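# Unplug the clipped cord from the power strip

## Task

Pull the plug whose cord sits in the wire clip on the power strip out of its socket, and leave that plug clear of the wire clip. It must stay that way without the robot holding it. Finish with neither gripper holding any other loose object, having released everything and moved the arms away.

## Robot and tools

Robot: two arms, left_arm and right_arm, each ending in a parallel two-finger gripper. All poses in results share one scene frame. The origin sits on the table surface midway between the arms, +z is up, +x points out across the table, and left_arm sits toward +y. The arm names do not match left or right in the camera images. Arm bases may be tilted. Any mounting plates and the metal frame behind the arms are fixed obstacles, and a "too close" message counts them as part of the nearby arm.

Gripper axes: the fingers extend along the gripper's own +z and close along its own y. end_effector_position is the point between the finger pads, roughly 1 cm short of the tips. Printed positions can be a little wrong, more so when the arm reaches far. Arms tend to settle a centimetre or more off target, usually low.

The row used by every motion tool is one flat list of 14 numbers covering both arms: left_arm dx, dy, dz, rx, ry, rz, opening, then right_arm in the same order. Send all 14 even if one arm stays still. Each value lies in [-1, 1]. dx to rz are an offset in that gripper's own axes, not a pose. They are counted from the gripper pose in the most recent result that showed it (or, before any such result in this scene, and for later calls within the same reply, from where the robot stands when the action begins). A value of 1.0 means 0.6 m of travel or 180 degrees. rx, ry, rz together form one rotation vector. Opening is absolute, not an offset: +1 is fully open (0.094 m) and -1 is closed. All zeros in the first six slots do not mean stay put: they pull the arm back to the reference pose, and repeated zero calls can let it sag. To keep an arm still, send the correction back to its wanted pose in a reply's first call and zeros afterwards, aiming a bit higher if it keeps drooping.

execute_actions: argument "actions" is a list holding at most one item; optional "pictures" (boolean) chooses whether camera images come back. An empty list only reports the state. An action item {"rows": [...], "steps": n} holds 1 to 15 rows, n at most 15 (15 if omitted), each control step lasting 1/30 s. Each row is played for one step and the final row repeats to fill the steps. Every row is an offset from the same reference pose, not from the previous row. A wait item {"steps": n} (n up to 300) sends nothing and returns once n steps have passed since the last result, reply time included. A refused call does nothing.

move: "target" is one 14-number row as above. "speed" is the top path speed in m/s, 0.002 to 0.5, default 0.25, with turning capped at twice that value in rad/s. Both grippers travel straight toward their targets and finish together, over 0.5 to 10 s. Anything longer is cut off at 10 s before reaching the target. Openings are sent at the start. The paths ignore obstacles and the other arm. The result adds a "move:" line with how it ended (done, off_target, moving, held, fault) and any limits. limits=paced means the sent pose was clipped. limits=held means some steps were blocked, after which the arm may jump faster than the speed. Each gripper's distance from its target is also given. Faster moves and targets set deeper past a contact push harder.

wait: "seconds" from 0 to 10; the scene runs with nothing new sent.

zoom_image: "camera" is one of cam_head_left, cam_head_right, cam_high (each 504x504); "region" is [x0, y0, x1, y1] in image pixels, top-left origin, no larger than 504 by 504.

finished_scene: "scene" is the number of the current scene. Replying with no tool call ends everything.

Control details: each step, the commanded pose is clipped to within 70 mm and 16 degrees of the measured pose. Damped inverse kinematics follows, favouring position over orientation. After an action, an arm only continues to its last clipped pose, so check the result and send the remaining offset. Results list each gripper's position and quat wxyz, grip_measured (opening on the command scale, readings off by up to about 1 mm), joint positions (last one is opening in metres) and, when nothing is pending, a "Hand target" line. HELD marks steps whose command was not sent. "pose unreachable" means the clearance check altered or blocked that arm. A FAULT line means an arm stopped. Joint ranges (rad): waist -2.618 to 3.054, shoulder 0.000 to 3.142, elbow 0.000 to 3.142, wrist pitch -1.571 to 1.571, wrist yaw -1.571 to 1.571, wrist roll -2.094 to 2.094.

Gripping: command about 0.03 below grip_measured for a firm hold, less for a gentle one. Pads squeeze about 50 to 62 N, less on thin parts, with a brief spike on first contact. Holding loads heats motors: MOTOR HOT appears from 75 °C, 90 °C stops that arm for 10 s, and 100 °C makes it go limp and drop what it holds.

Avoid: dropping or knocking anything off the table, hard impacts or shoves, arms colliding or pressing on each other, and leaving the plug held in place by the robot. Loose objects may occasionally get a small nudge. The simulation keeps running while you think, so be brief and smooth.

Each tool is called by a JSON object that holds its "method" and its "body", one argument or row to a line.

## Session

I'll start by looking at the scene.

{"method": "execute_actions", "body": {
  "actions": []
}}

Scene clock: 0.00 s of 4170.00 s.
left_arm: end_effector_position=(+0.4449, +0.3805, +0.1881) grip_measured=+1.000 end_effector_quat_wxyz=(+0.250, +0.029, +0.968, -0.012) | right_arm: end_effector_position=(+0.2237, -0.4863, +0.1350) grip_measured=+1.000 end_effector_quat_wxyz=(-0.275, -0.133, +0.854, -0.422)
Joint positions: left_arm=[0.237 1.095 0.674 0.033 0.098 0.219 0.094] | right_arm=[ 0.12   1.805  0.988 -0.821  1.204  0.091  0.094]
Joint velocities: left_arm=[-0.027  0.002 -0.002 -0.022 -0.022 -0.037  0.   ] | right_arm=[ 0.007  0.007 -0.017 -0.037  0.007 -0.022  0.   ]
Motor temperatures (°C, as the motors report them): left_arm=[27 27 29 26 28 28] | right_arm=[30 28 29 26 28 26]
Hand target (left_arm): +0.444, +0.380, +0.188; +0.249, +0.030, +0.968, -0.013
Hand target (right_arm): +0.227, -0.487, +0.136; -0.269, -0.129, +0.854, -0.427

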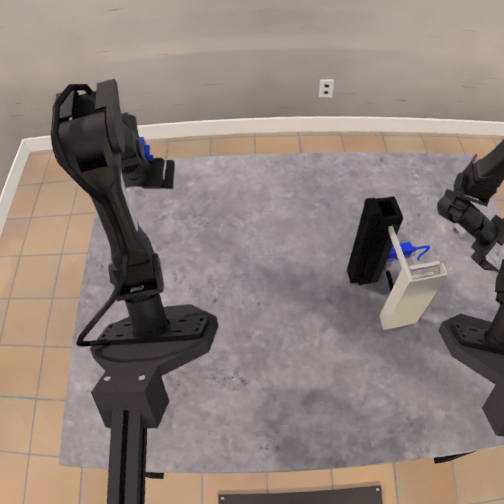

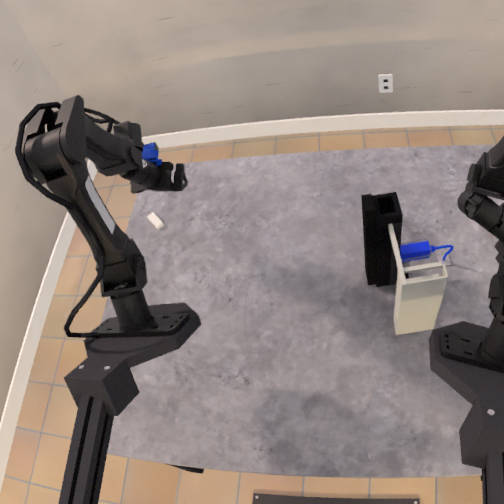

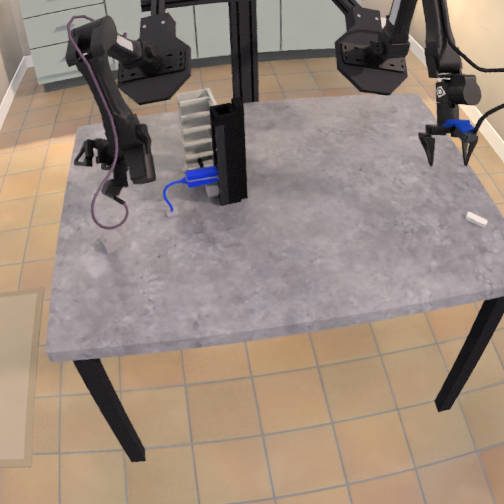

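{"method": "zoom_image", "body": {
  "camera": "cam_high",
  "region": [140, 70, 280, 230]
}}

{"method": "zoom_image", "body": {
  "camera": "cam_head_right",
  "region": [340, 180, 480, 340]
}}

{"method": "zoom_image", "body": {
  "camera": "cam_head_left",
  "region": [330, 180, 480, 340]
}}

Region (140, 70, 280, 230) of cam_high's 504x504 image, scaled by 3.150, with more detail than that image has; it fills the left 441 columns of this view, and the rest is white.

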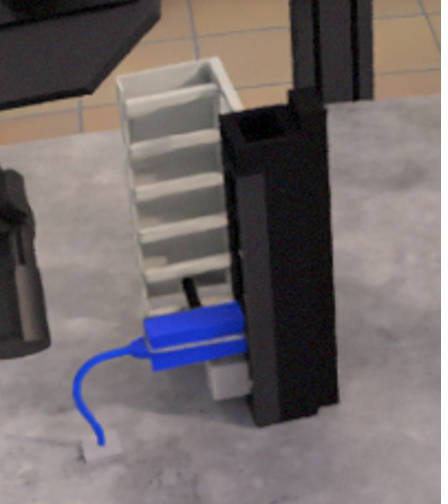

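Region (340, 180, 480, 340) of cam_head_right's 504x504 image, scaled by 3.150, with more detail than that image has; it fills the left 441 columns of this view, and the rest is white.

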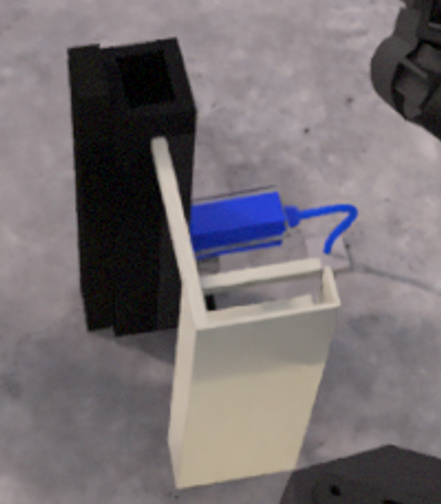

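Region (330, 180, 480, 340) of cam_head_left's 504x504 image, scaled by 3.150, with more detail than that image has; it fills the left 472 columns of this view, and the rest is white.

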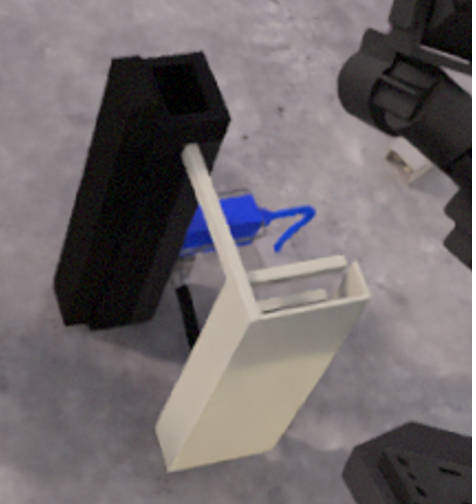

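{"method": "zoom_image", "body": {
  "camera": "cam_high",
  "region": [155, 150, 235, 220]
}}

{"method": "zoom_image", "body": {
  "camera": "cam_head_right",
  "region": [390, 230, 460, 290]
}}

{"method": "zoom_image", "body": {
  "camera": "cam_head_left",
  "region": [375, 230, 445, 300]
}}

Region (155, 150, 235, 220) of cam_high's 504x504 image, scaled by 6.300, with more detail than that image has; it fills the top 441 rows of this view, and the rest is white.

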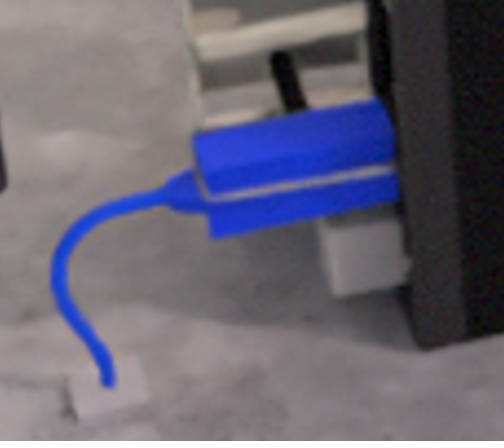

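Region (390, 230, 460, 290) of cam_head_right's 504x504 image, scaled by 7.200, with more detail than that image has; it fills the top 432 rows of this view, and the rest is white.

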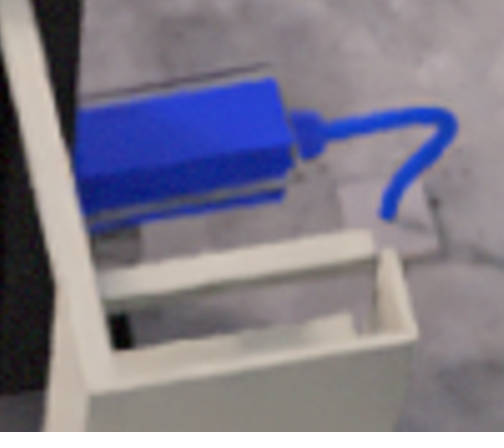

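Region (375, 230, 445, 300) of cam_head_left's 504x504 image, scaled by 7.200, with more detail than that image has.

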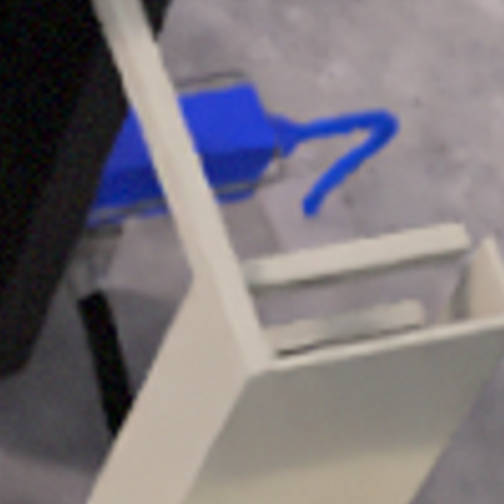

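{"method": "zoom_image", "body": {
  "camera": "cam_high",
  "region": [60, 110, 180, 260]
}}

{"method": "zoom_image", "body": {
  "camera": "cam_high",
  "region": [400, 100, 504, 240]
}}

{"method": "zoom_image", "body": {
  "camera": "cam_head_left",
  "region": [420, 170, 504, 290]
}}

Region (60, 110, 180, 260) of cam_high's 504x504 image, scaled by 3.360, with more detail than that image has; it fills the left 403 columns of this view, and the rest is white.

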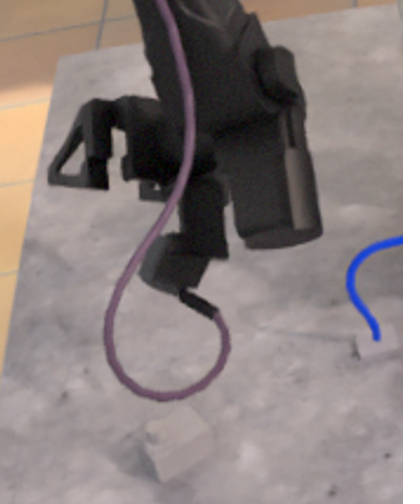

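Region (400, 100, 504, 240) of cam_high's 504x504 image, scaled by 3.600, with more detail than that image has; it fills the left 374 columns of this view, and the rest is white.

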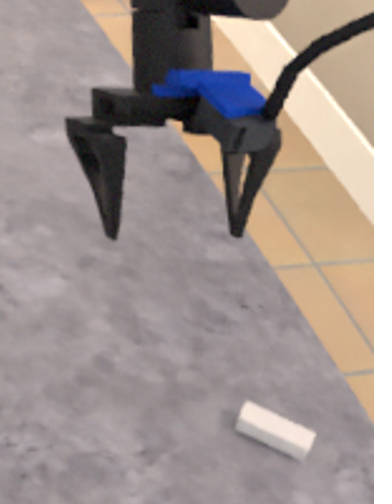

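Region (420, 170, 504, 290) of cam_head_left's 504x504 image, scaled by 4.200, with more detail than that image has; it fills the left 353 columns of this view, and the rest is white.

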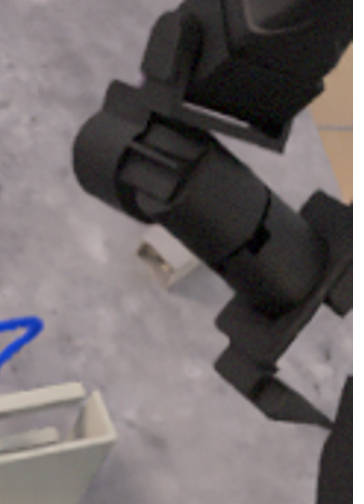

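{"method": "move", "body": {
  "target": [0,0,0,0,0,0,1, -0.0663,0.0349,-0.3442,-0.2420,-0.5918,-0.3852,-0.15],
  "speed": 0.3
}}

Scene clock: 124.47 s of 4170.00 s.
left_arm: end_effector_position=(+0.4449, +0.3805, +0.1881) grip_measured=+1.000 end_effector_quat_wxyz=(+0.250, +0.029, +0.968, -0.012) | right_arm: end_effector_position=(+0.3153, -0.3128, +0.1949) grip_measured=-0.148 end_effector_quat_wxyz=(-0.246, +0.674, -0.627, -0.305)
Joint positions: left_arm=[0.237 1.095 0.674 0.033 0.098 0.219 0.094] | right_arm=[-0.104  1.502  1.184 -0.974 -0.597 -2.076  0.04 ]
Joint velocities: left_arm=[-0.002 -0.002  0.002  0.007 -0.007  0.007  0.   ] | right_arm=[ 0.007 -0.002 -0.012 -0.037 -0.007 -0.037 -0.   ]
Motor temperatures (°C, as the motors report them): left_arm=[27 32 32 30 28 28] | right_arm=[30 34 30 27 28 26]
Hand target (left_arm): +0.445, +0.381, +0.188; +0.250, +0.029, +0.968, -0.012
Hand target (right_arm): +0.322, -0.308, +0.200; -0.259, +0.672, -0.619, -0.312
Off the commanded pose (left_arm): 0.000 m, 0 deg.
Off the commanded pose (right_arm): 0.008 m, 5 deg.
joint sent to its limit (right arm) — the command would take joint 6 (wrist roll) past its lower limit, so that joint was sent only as far as its limit.
After step 90, 117.00 s passed at rest.
move: off_target (right_arm)

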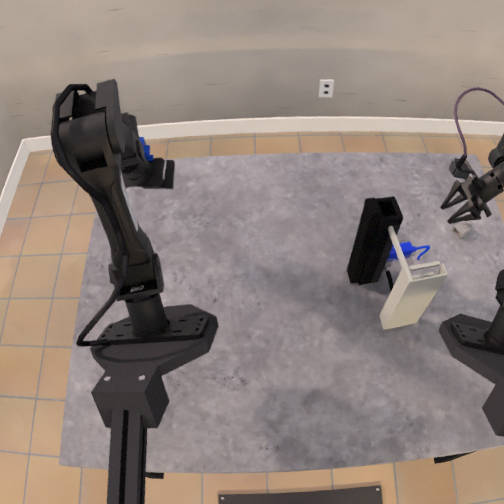

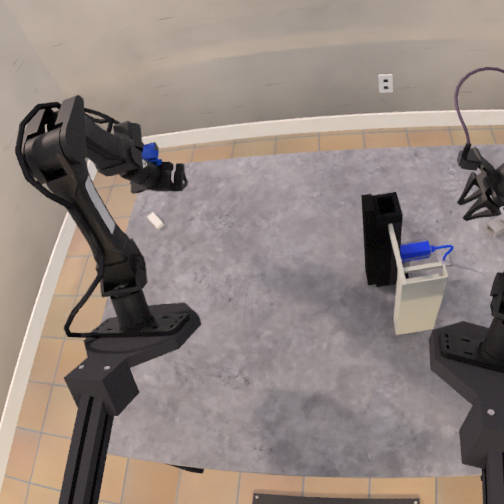

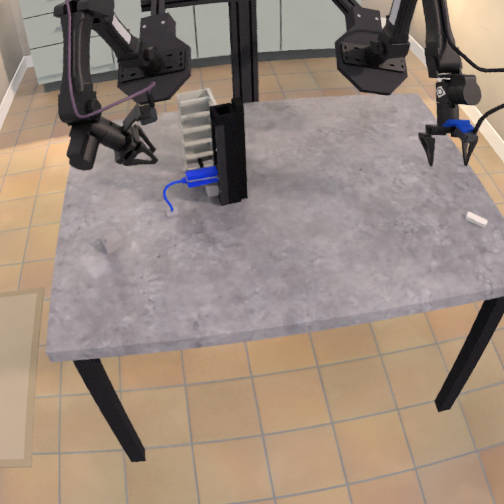

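{"method": "zoom_image", "body": {
  "camera": "cam_high",
  "region": [60, 80, 230, 220]
}}

{"method": "zoom_image", "body": {
  "camera": "cam_head_left",
  "region": [380, 140, 504, 280]
}}

{"method": "zoom_image", "body": {
  "camera": "cam_head_right",
  "region": [390, 140, 504, 280]
}}

Region (60, 80, 230, 220) of cam_high's 504x504 image, scaled by 2.965, with more detail than that image has; it fills the top 415 rows of this view, and the rest is white.

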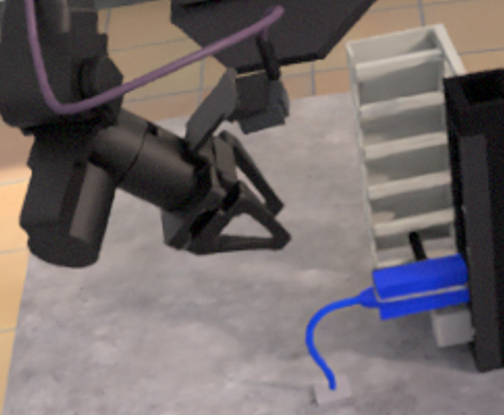

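Region (380, 140, 504, 280) of cam_head_left's 504x504 image, scaled by 3.600, with more detail than that image has; it fills the left 446 columns of this view, and the rest is white.

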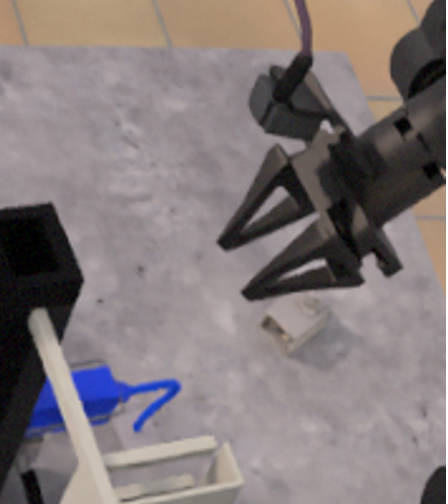

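Region (390, 140, 504, 280) of cam_head_right's 504x504 image, scaled by 3.600, with more detail than that image has; it fills the left 410 columns of this view, and the rest is white.

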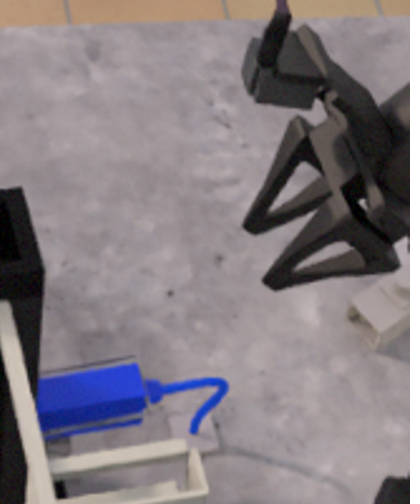

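{"method": "move", "body": {
  "target": [0,0,0,0,0,0,1, 0.0221,0.0254,0.1063,0,-0.0217,-0.0215,-0.15],
  "speed": 0.15
}}

Scene clock: 168.37 s of 4170.00 s.
left_arm: end_effector_position=(+0.4449, +0.3805, +0.1881) grip_measured=+1.000 end_effector_quat_wxyz=(+0.250, +0.029, +0.968, -0.012) | right_arm: end_effector_position=(+0.2966, -0.2867, +0.1420) grip_measured=-0.148 end_effector_quat_wxyz=(-0.258, +0.682, -0.612, -0.306)
Joint positions: left_arm=[0.237 1.095 0.674 0.033 0.098 0.219 0.094] | right_arm=[-0.069  1.608  1.042 -0.713 -0.605 -2.077  0.04 ]
Joint velocities: left_arm=[-0.012  0.012  0.002 -0.007 -0.007 -0.066  0.   ] | right_arm=[ 0.002 -0.007 -0.007 -0.022 -0.037  0.022  0.   ]
Motor temperatures (°C, as the motors report them): left_arm=[27 33 32 31 28 28] | right_arm=[30 35 32 27 28 26]
Hand target (left_arm): +0.445, +0.381, +0.188; +0.250, +0.029, +0.968, -0.012
Hand target (right_arm): +0.293, -0.278, +0.142; -0.270, +0.679, -0.606, -0.315
Off the commanded pose (left_arm): 0.000 m, 0 deg.
Off the commanded pose (right_arm): 0.009 m, 3 deg.
joint sent to its limit (right arm) — the command would take joint 6 (wrist roll) past its lower limit, so that joint was sent only as far as its limit.
After step 90, 39.80 s passed at rest.
move: off_target (right_arm)

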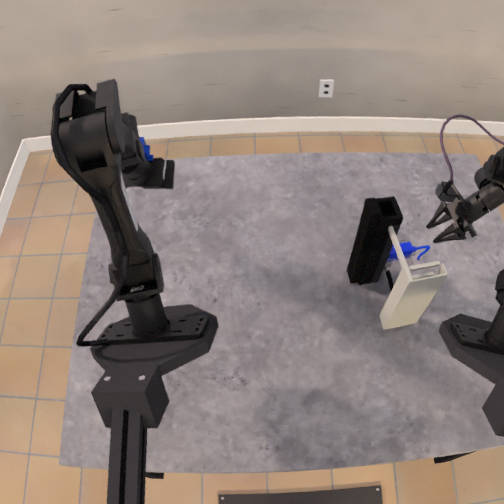

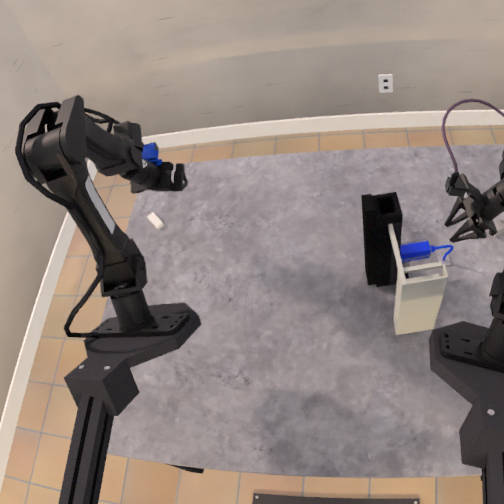

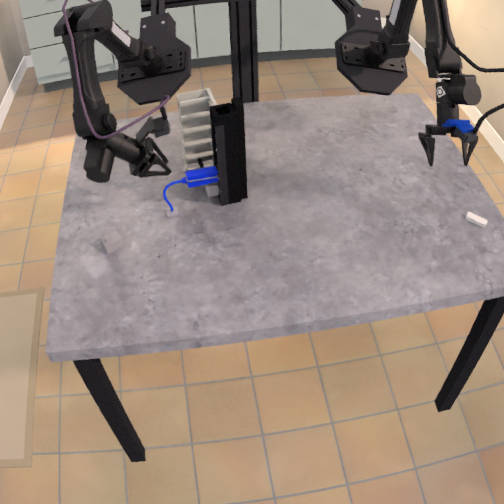

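{"method": "zoom_image", "body": {
  "camera": "cam_high",
  "region": [120, 120, 230, 220]
}}

{"method": "zoom_image", "body": {
  "camera": "cam_head_left",
  "region": [385, 180, 485, 280]
}}

{"method": "zoom_image", "body": {
  "camera": "cam_head_right",
  "region": [395, 180, 495, 280]
}}

Region (120, 120, 230, 220) of cam_high's 504x504 image, scaled by 4.582, with more detail than that image has; it fills the top 458 rows of this view, and the rest is white.

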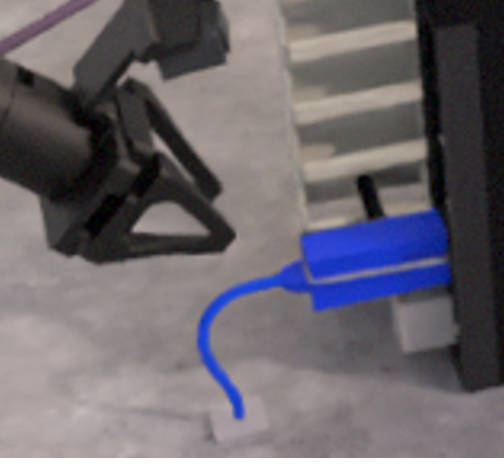

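Region (385, 180, 485, 280) of cam_head_left's 504x504 image, scaled by 5.040, with more detail than that image has.

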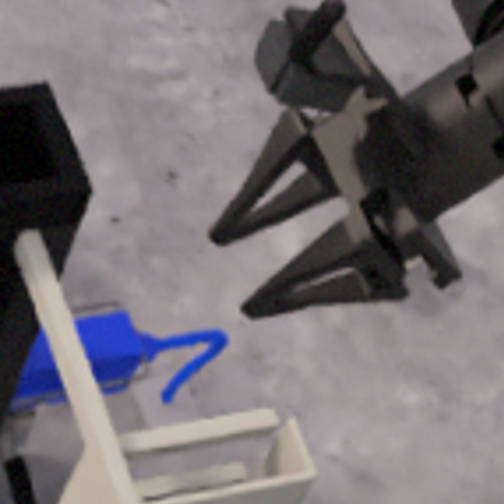

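Region (395, 180, 495, 280) of cam_head_right's 504x504 image, scaled by 5.040, with more detail than that image has.

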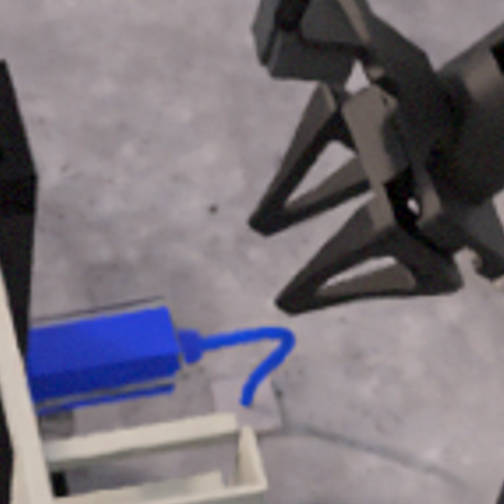

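{"method": "move", "body": {
  "target": [0,0,0,0,0,0,1, 0.0588,-0.0010,0.0959,0,0,0,-0.255],
  "speed": 0.08
}}

Scene clock: 208.33 s of 4170.00 s.
left_arm: end_effector_position=(+0.4449, +0.3805, +0.1881) grip_measured=+1.000 end_effector_quat_wxyz=(+0.250, +0.029, +0.968, -0.012) | right_arm: end_effector_position=(+0.2901, -0.2736, +0.0790) grip_measured=-0.253 end_effector_quat_wxyz=(-0.254, +0.680, -0.615, -0.307)
Joint positions: left_arm=[0.237 1.095 0.674 0.033 0.098 0.219 0.094] | right_arm=[-0.06   1.815  1.042 -0.502 -0.596 -2.058  0.035]
Joint velocities: left_arm=[ 0.022  0.007 -0.007 -0.066 -0.037 -0.081  0.   ] | right_arm=[ 0.027  0.012  0.002  0.022  0.007  0.081 -0.   ]
Motor temperatures (°C, as the motors report them): left_arm=[27 34 33 31 28 28] | right_arm=[30 36 30 27 28 26]
Hand target (left_arm): +0.445, +0.381, +0.188; +0.250, +0.029, +0.968, -0.012
Hand target (right_arm): +0.293, -0.269, +0.077; -0.258, +0.682, -0.612, -0.306
Off the commanded pose (left_arm): 0.000 m, 0 deg.
Off the commanded pose (right_arm): 0.006 m, 1 deg.
After step 90, 35.63 s passed at rest.
move: done

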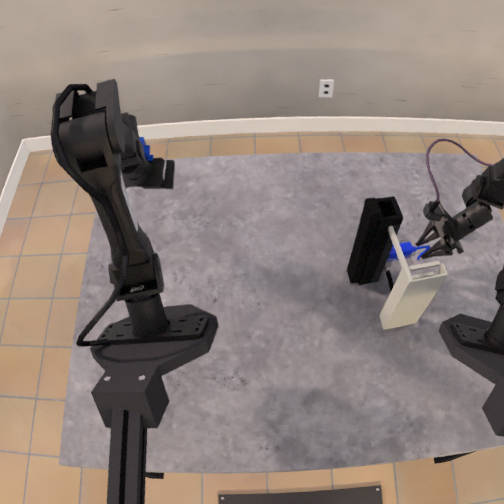

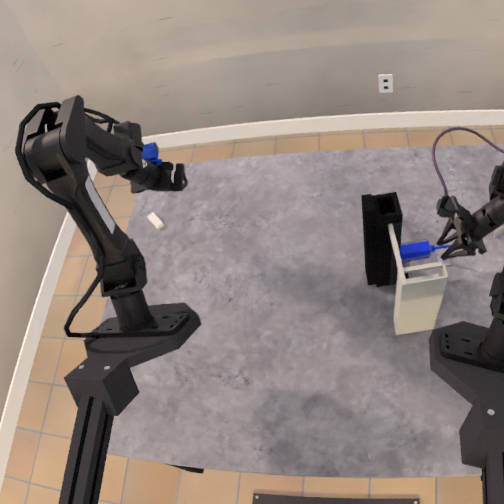

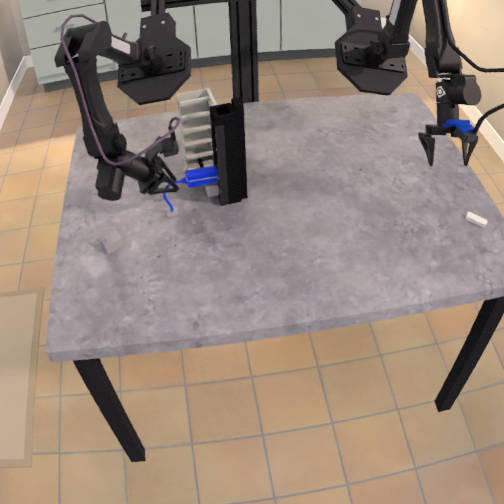

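{"method": "zoom_image", "body": {
  "camera": "cam_high",
  "region": [140, 140, 230, 220]
}}

{"method": "zoom_image", "body": {
  "camera": "cam_head_left",
  "region": [385, 200, 465, 280]
}}

{"method": "zoom_image", "body": {
  "camera": "cam_head_right",
  "region": [395, 200, 475, 280]
}}

Region (140, 140, 230, 220) of cam_high's 504x504 image, scaled by 5.600, with more detail than that image has.

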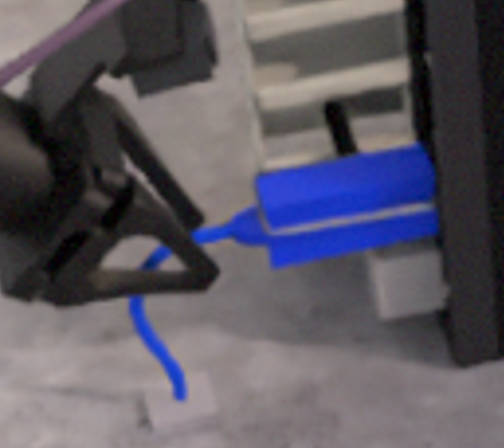

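Region (385, 200, 465, 280) of cam_head_left's 504x504 image, scaled by 6.300, with more detail than that image has.

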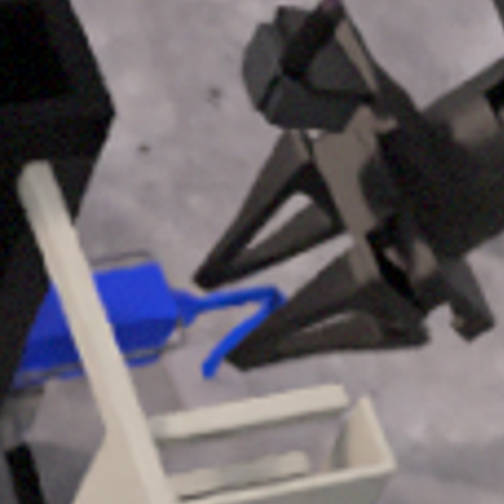

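Region (395, 200, 475, 280) of cam_head_right's 504x504 image, scaled by 6.300, with more detail than that image has.

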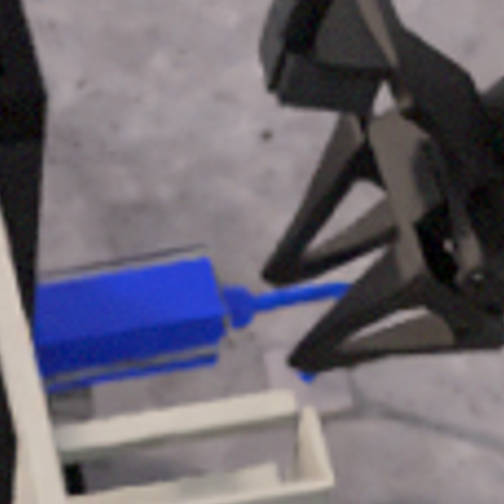

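{"method": "move", "body": {
  "target": [0,0,0,0,0,0,1, -0.0324,-0.0112,0.0414,0,0,-0.01,-0.255],
  "speed": 0.04
}}

{"method": "zoom_image", "body": {
  "camera": "cam_high",
  "region": [140, 140, 230, 220]
}}

{"method": "zoom_image", "body": {
  "camera": "cam_head_left",
  "region": [385, 200, 465, 280]
}}

{"method": "zoom_image", "body": {
  "camera": "cam_head_right",
  "region": [395, 200, 475, 280]
}}

Scene clock: 229.87 s of 4170.00 s.
left_arm: end_effector_position=(+0.4449, +0.3805, +0.1881) grip_measured=+1.000 end_effector_quat_wxyz=(+0.250, +0.029, +0.968, -0.012) | right_arm: end_effector_position=(+0.3003, -0.2513, +0.0779) grip_measured=-0.253 end_effector_quat_wxyz=(-0.254, +0.694, -0.607, -0.293)
Joint positions: left_arm=[0.237 1.095 0.674 0.033 0.098 0.219 0.094] | right_arm=[ 0.022  1.815  1.032 -0.424 -0.551 -1.992  0.035]
Joint velocities: left_arm=[-0.007 -0.002  0.007  0.037  0.081  0.007  0.   ] | right_arm=[-0.007  0.002 -0.032 -0.051 -0.051  0.007  0.   ]
Motor temperatures (°C, as the motors report them): left_arm=[27 34 33 32 28 28] | right_arm=[30 36 30 27 28 26]
Hand target (left_arm): +0.445, +0.381, +0.188; +0.250, +0.029, +0.968, -0.012
Hand target (right_arm): +0.292, -0.242, +0.076; -0.258, +0.690, -0.604, -0.304
Off the commanded pose (left_arm): 0.000 m, 0 deg.
Off the commanded pose (right_arm): 0.012 m, 1 deg.
After step 90, 17.37 s passed at rest.
move: off_target (right_arm)

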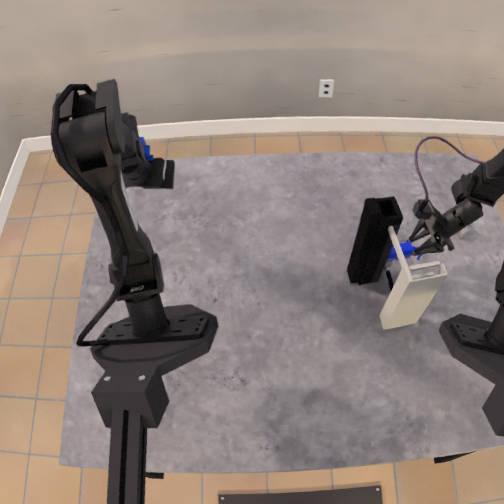

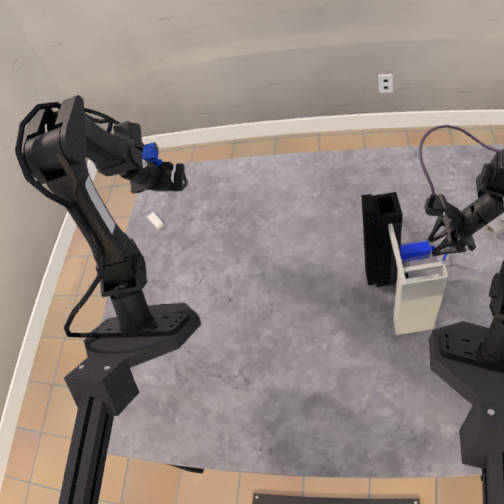

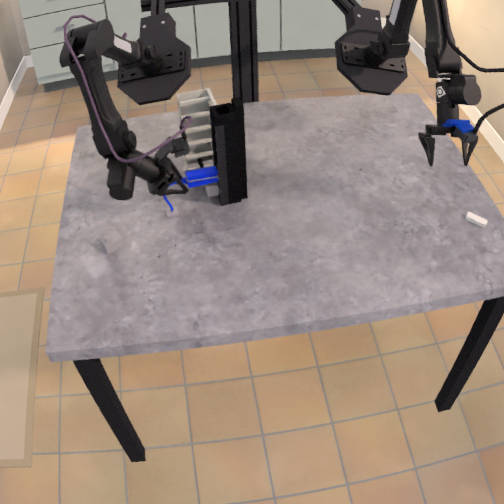

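Region (140, 140, 230, 220) of cam_high's 504x504 image, scaled by 5.600, with more detail than that image has.

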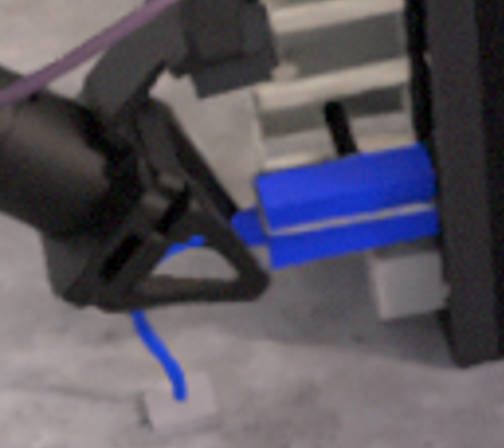

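Region (385, 200, 465, 280) of cam_head_left's 504x504 image, scaled by 6.300, with more detail than that image has.

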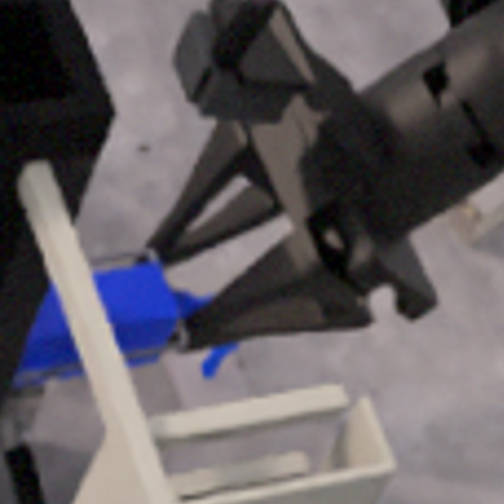

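Region (395, 200, 475, 280) of cam_head_right's 504x504 image, scaled by 6.300, with more detail than that image has.

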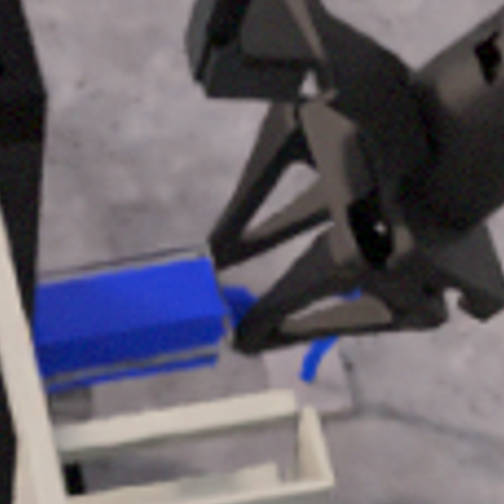

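{"method": "move", "body": {
  "target": [0,0,0,0,0,0,1, 0.001,0.0281,0.0063,0,0,0,-0.255],
  "speed": 0.03
}}

{"method": "zoom_image", "body": {
  "camera": "cam_high",
  "region": [140, 140, 230, 220]
}}

{"method": "zoom_image", "body": {
  "camera": "cam_head_right",
  "region": [395, 200, 475, 280]
}}

Scene clock: 237.57 s of 4170.00 s.
left_arm: end_effector_position=(+0.4449, +0.3805, +0.1881) grip_measured=+1.000 end_effector_quat_wxyz=(+0.250, +0.029, +0.968, -0.012) | right_arm: end_effector_position=(+0.2870, -0.2516, +0.0737) grip_measured=-0.253 end_effector_quat_wxyz=(-0.250, +0.693, -0.608, -0.296)
Joint positions: left_arm=[0.237 1.095 0.674 0.033 0.098 0.219 0.094] | right_arm=[ 0.012  1.815  0.987 -0.393 -0.549 -2.001  0.035]
Joint velocities: left_arm=[ 0.012 -0.012 -0.022  0.007  0.007  0.007  0.   ] | right_arm=[-0.012 -0.002  0.007 -0.051 -0.022 -0.081  0.001]
Motor temperatures (°C, as the motors report them): left_arm=[27 34 33 32 28 28] | right_arm=[30 36 30 27 28 26]
Hand target (left_arm): +0.445, +0.381, +0.188; +0.250, +0.029, +0.968, -0.012
Hand target (right_arm): +0.283, -0.252, +0.075; -0.254, +0.694, -0.607, -0.293
Off the commanded pose (left_arm): 0.000 m, 0 deg.
Off the commanded pose (right_arm): 0.004 m, 1 deg.
After step 90, 3.87 s passed at rest.
move: done

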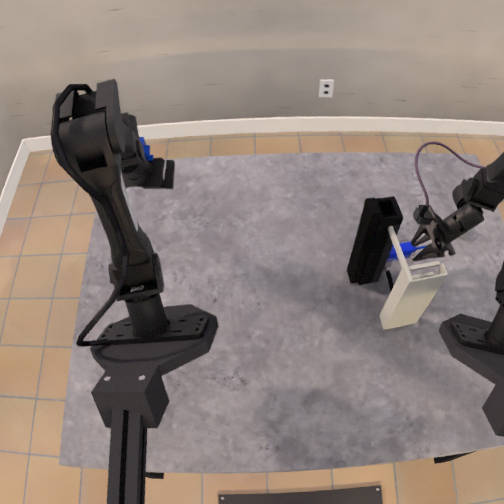

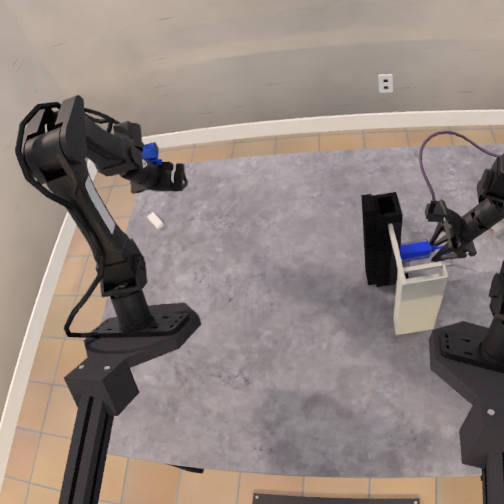

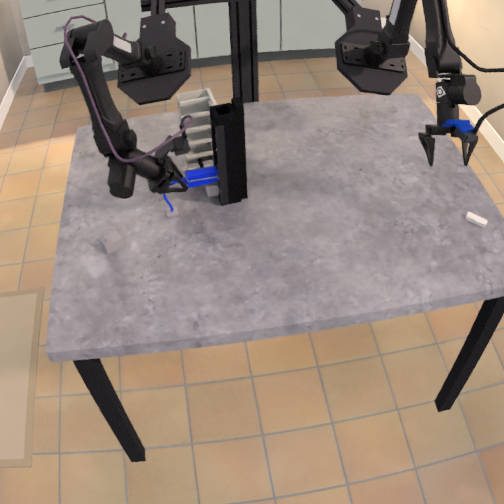

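Region (140, 140, 230, 220) of cam_high's 504x504 image, scaled by 5.600, with more detail than that image has.

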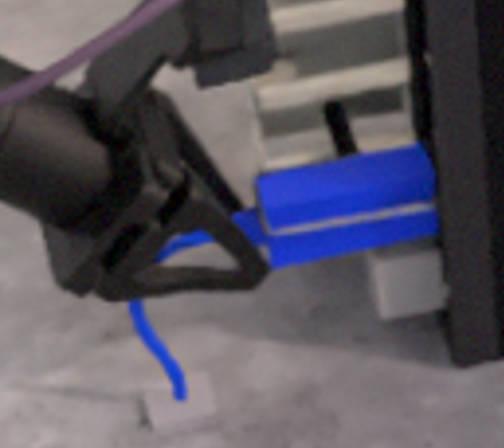

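Region (395, 200, 475, 280) of cam_head_right's 504x504 image, scaled by 6.300, with more detail than that image has.

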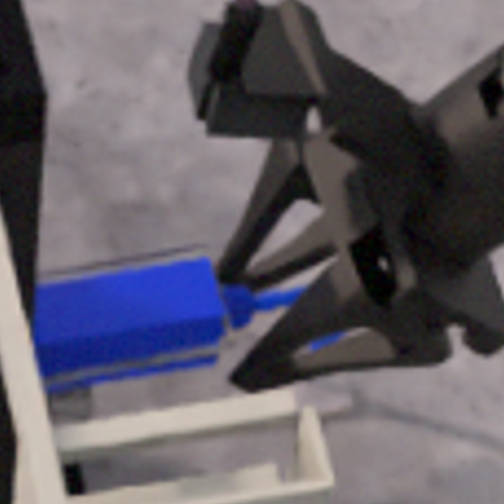

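{"method": "move", "body": {
  "target": [0,0,0,0,0,0,1, -0.0233,-0.0026,0.0214,0,0,0,-0.255],
  "speed": 0.03
}}

{"method": "zoom_image", "body": {
  "camera": "cam_high",
  "region": [140, 140, 230, 220]
}}

{"method": "zoom_image", "body": {
  "camera": "cam_head_right",
  "region": [395, 200, 475, 280]
}}

{"method": "zoom_image", "body": {
  "camera": "cam_head_left",
  "region": [375, 200, 455, 280]
}}

Scene clock: 246.70 s of 4170.00 s.
left_arm: end_effector_position=(+0.4449, +0.3805, +0.1881) grip_measured=+1.000 end_effector_quat_wxyz=(+0.250, +0.029, +0.968, -0.012) | right_arm: end_effector_position=(+0.2942, -0.2417, +0.0729) grip_measured=-0.253 end_effector_quat_wxyz=(-0.247, +0.696, -0.611, -0.286)
Joint positions: left_arm=[0.237 1.095 0.674 0.033 0.098 0.219 0.094] | right_arm=[ 0.053  1.815  0.987 -0.352 -0.519 -1.95   0.035]
Joint velocities: left_arm=[-0.007 -0.022 -0.022 -0.037 -0.037 -0.066  0.   ] | right_arm=[ 0.002 -0.002 -0.022 -0.007  0.051  0.081 -0.   ]
Motor temperatures (°C, as the motors report them): left_arm=[27 34 33 32 28 28] | right_arm=[30 37 30 26 28 26]
Hand target (left_arm): +0.445, +0.381, +0.188; +0.250, +0.029, +0.968, -0.012
Hand target (right_arm): +0.286, -0.233, +0.075; -0.249, +0.693, -0.608, -0.296
Off the commanded pose (left_arm): 0.000 m, 0 deg.
Off the commanded pose (right_arm): 0.012 m, 1 deg.
After step 90, 5.27 s passed at rest.
move: off_target (right_arm)

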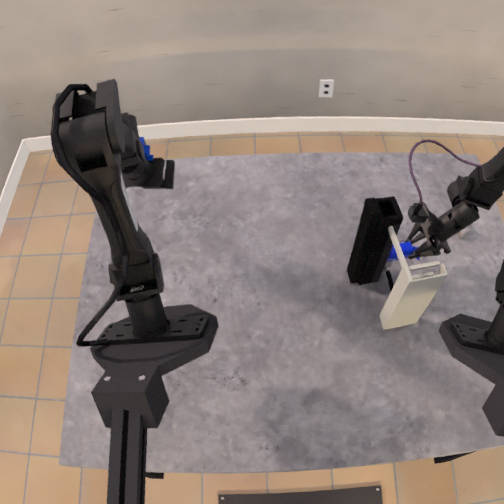

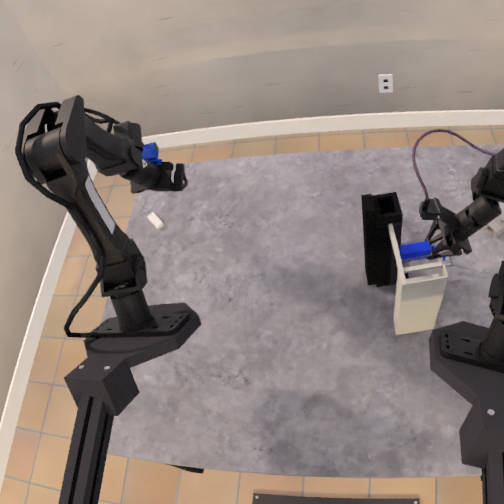

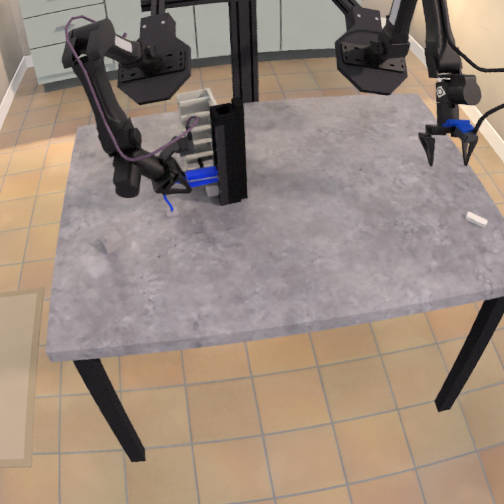

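Region (140, 140, 230, 220) of cam_high's 504x504 image, scaled by 5.600, with more detail than that image has.

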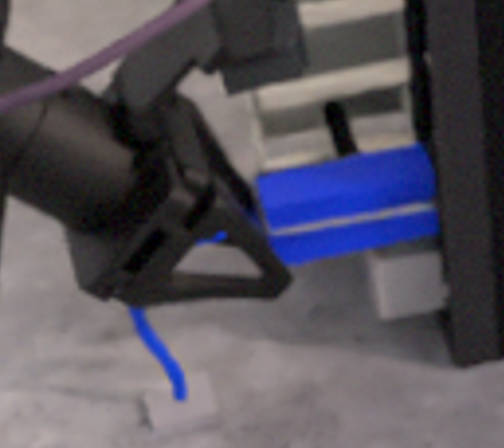

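Region (395, 200, 475, 280) of cam_head_right's 504x504 image, scaled by 6.300, with more detail than that image has.

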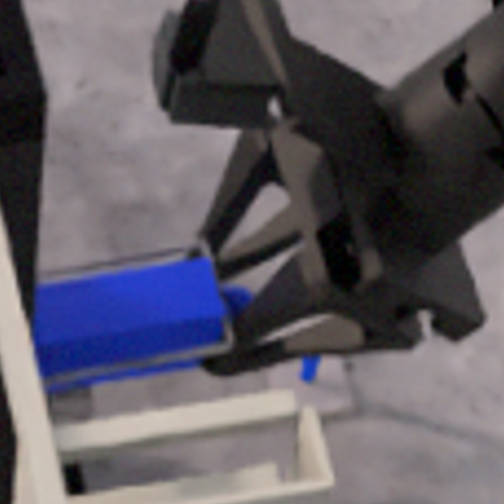

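Region (375, 200, 455, 280) of cam_head_left's 504x504 image, scaled by 6.300, with more detail than that image has.

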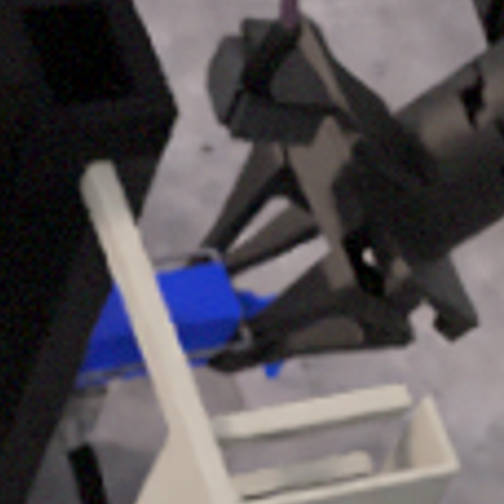

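{"method": "move", "body": {
  "target": [0,0,0,0,0,0,1, -0.0397,0.0100,-0.0194,0,-0.015,0,-0.255],
  "speed": 0.03
}}

{"method": "zoom_image", "body": {
  "camera": "cam_high",
  "region": [140, 140, 230, 220]
}}

{"method": "zoom_image", "body": {
  "camera": "cam_head_right",
  "region": [395, 200, 475, 280]
}}

{"method": "zoom_image", "body": {
  "camera": "cam_head_left",
  "region": [375, 200, 455, 280]
}}

Scene clock: 256.43 s of 4170.00 s.
left_arm: end_effector_position=(+0.4449, +0.3805, +0.1881) grip_measured=+1.000 end_effector_quat_wxyz=(+0.250, +0.029, +0.968, -0.012) | right_arm: end_effector_position=(+0.2950, -0.2454, +0.0840) grip_measured=-0.253 end_effector_quat_wxyz=(-0.246, +0.698, -0.612, -0.280)
Joint positions: left_arm=[0.237 1.095 0.674 0.033 0.098 0.219 0.094] | right_arm=[ 0.053  1.764  0.968 -0.371 -0.511 -1.946  0.035]
Joint velocities: left_arm=[-0.017 -0.007 -0.002 -0.022 -0.007  0.066  0.   ] | right_arm=[-0.002  0.012 -0.002  0.022 -0.022 -0.051  0.   ]
Motor temperatures (°C, as the motors report them): left_arm=[27 34 33 32 28 28] | right_arm=[31 37 30 26 28 26]
Hand target (left_arm): +0.445, +0.381, +0.188; +0.250, +0.029, +0.968, -0.012
Hand target (right_arm): +0.287, -0.234, +0.097; -0.260, +0.689, -0.605, -0.303
Off the commanded pose (left_arm): 0.000 m, 0 deg.
Off the commanded pose (right_arm): 0.020 m, 3 deg.
After step 90, 5.60 s passed at rest.
move: off_target (right_arm)

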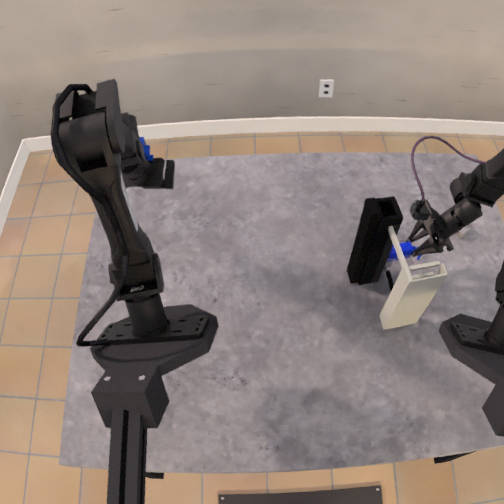

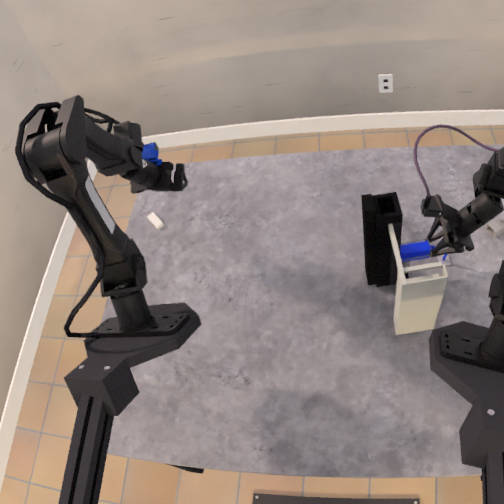

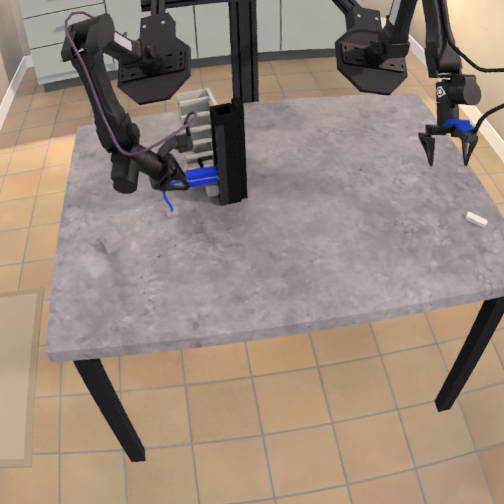

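Region (140, 140, 230, 220) of cam_high's 504x504 image, scaled by 5.600, with more detail than that image has.

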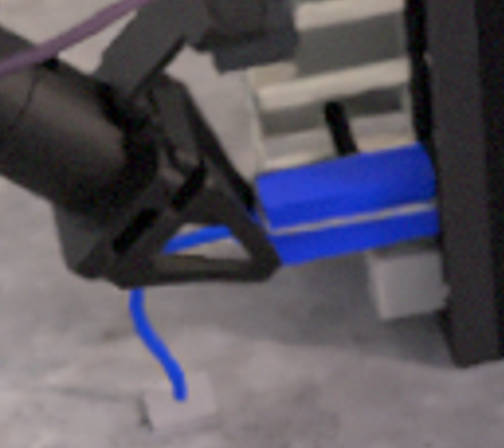

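Region (395, 200, 475, 280) of cam_head_right's 504x504 image, scaled by 6.300, with more detail than that image has.

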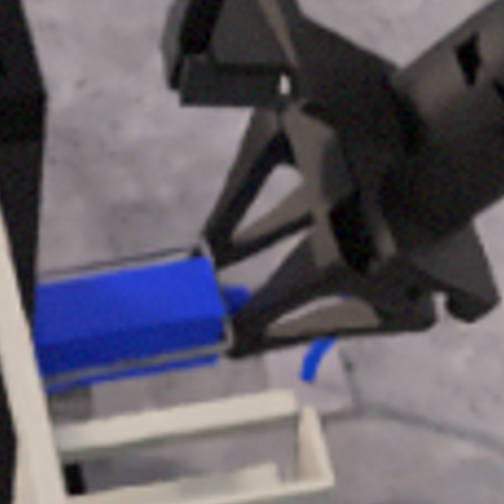

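Region (375, 200, 455, 280) of cam_head_left's 504x504 image, scaled by 6.300, with more detail than that image has.

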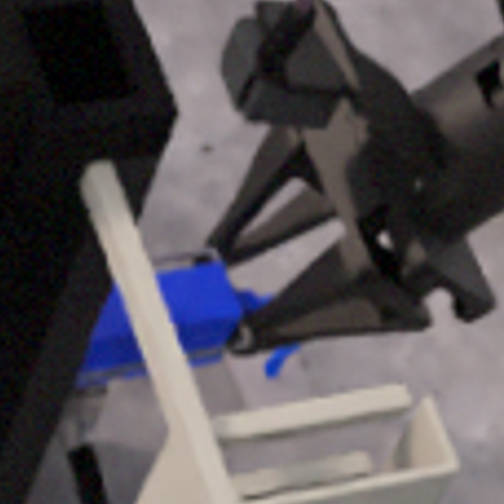

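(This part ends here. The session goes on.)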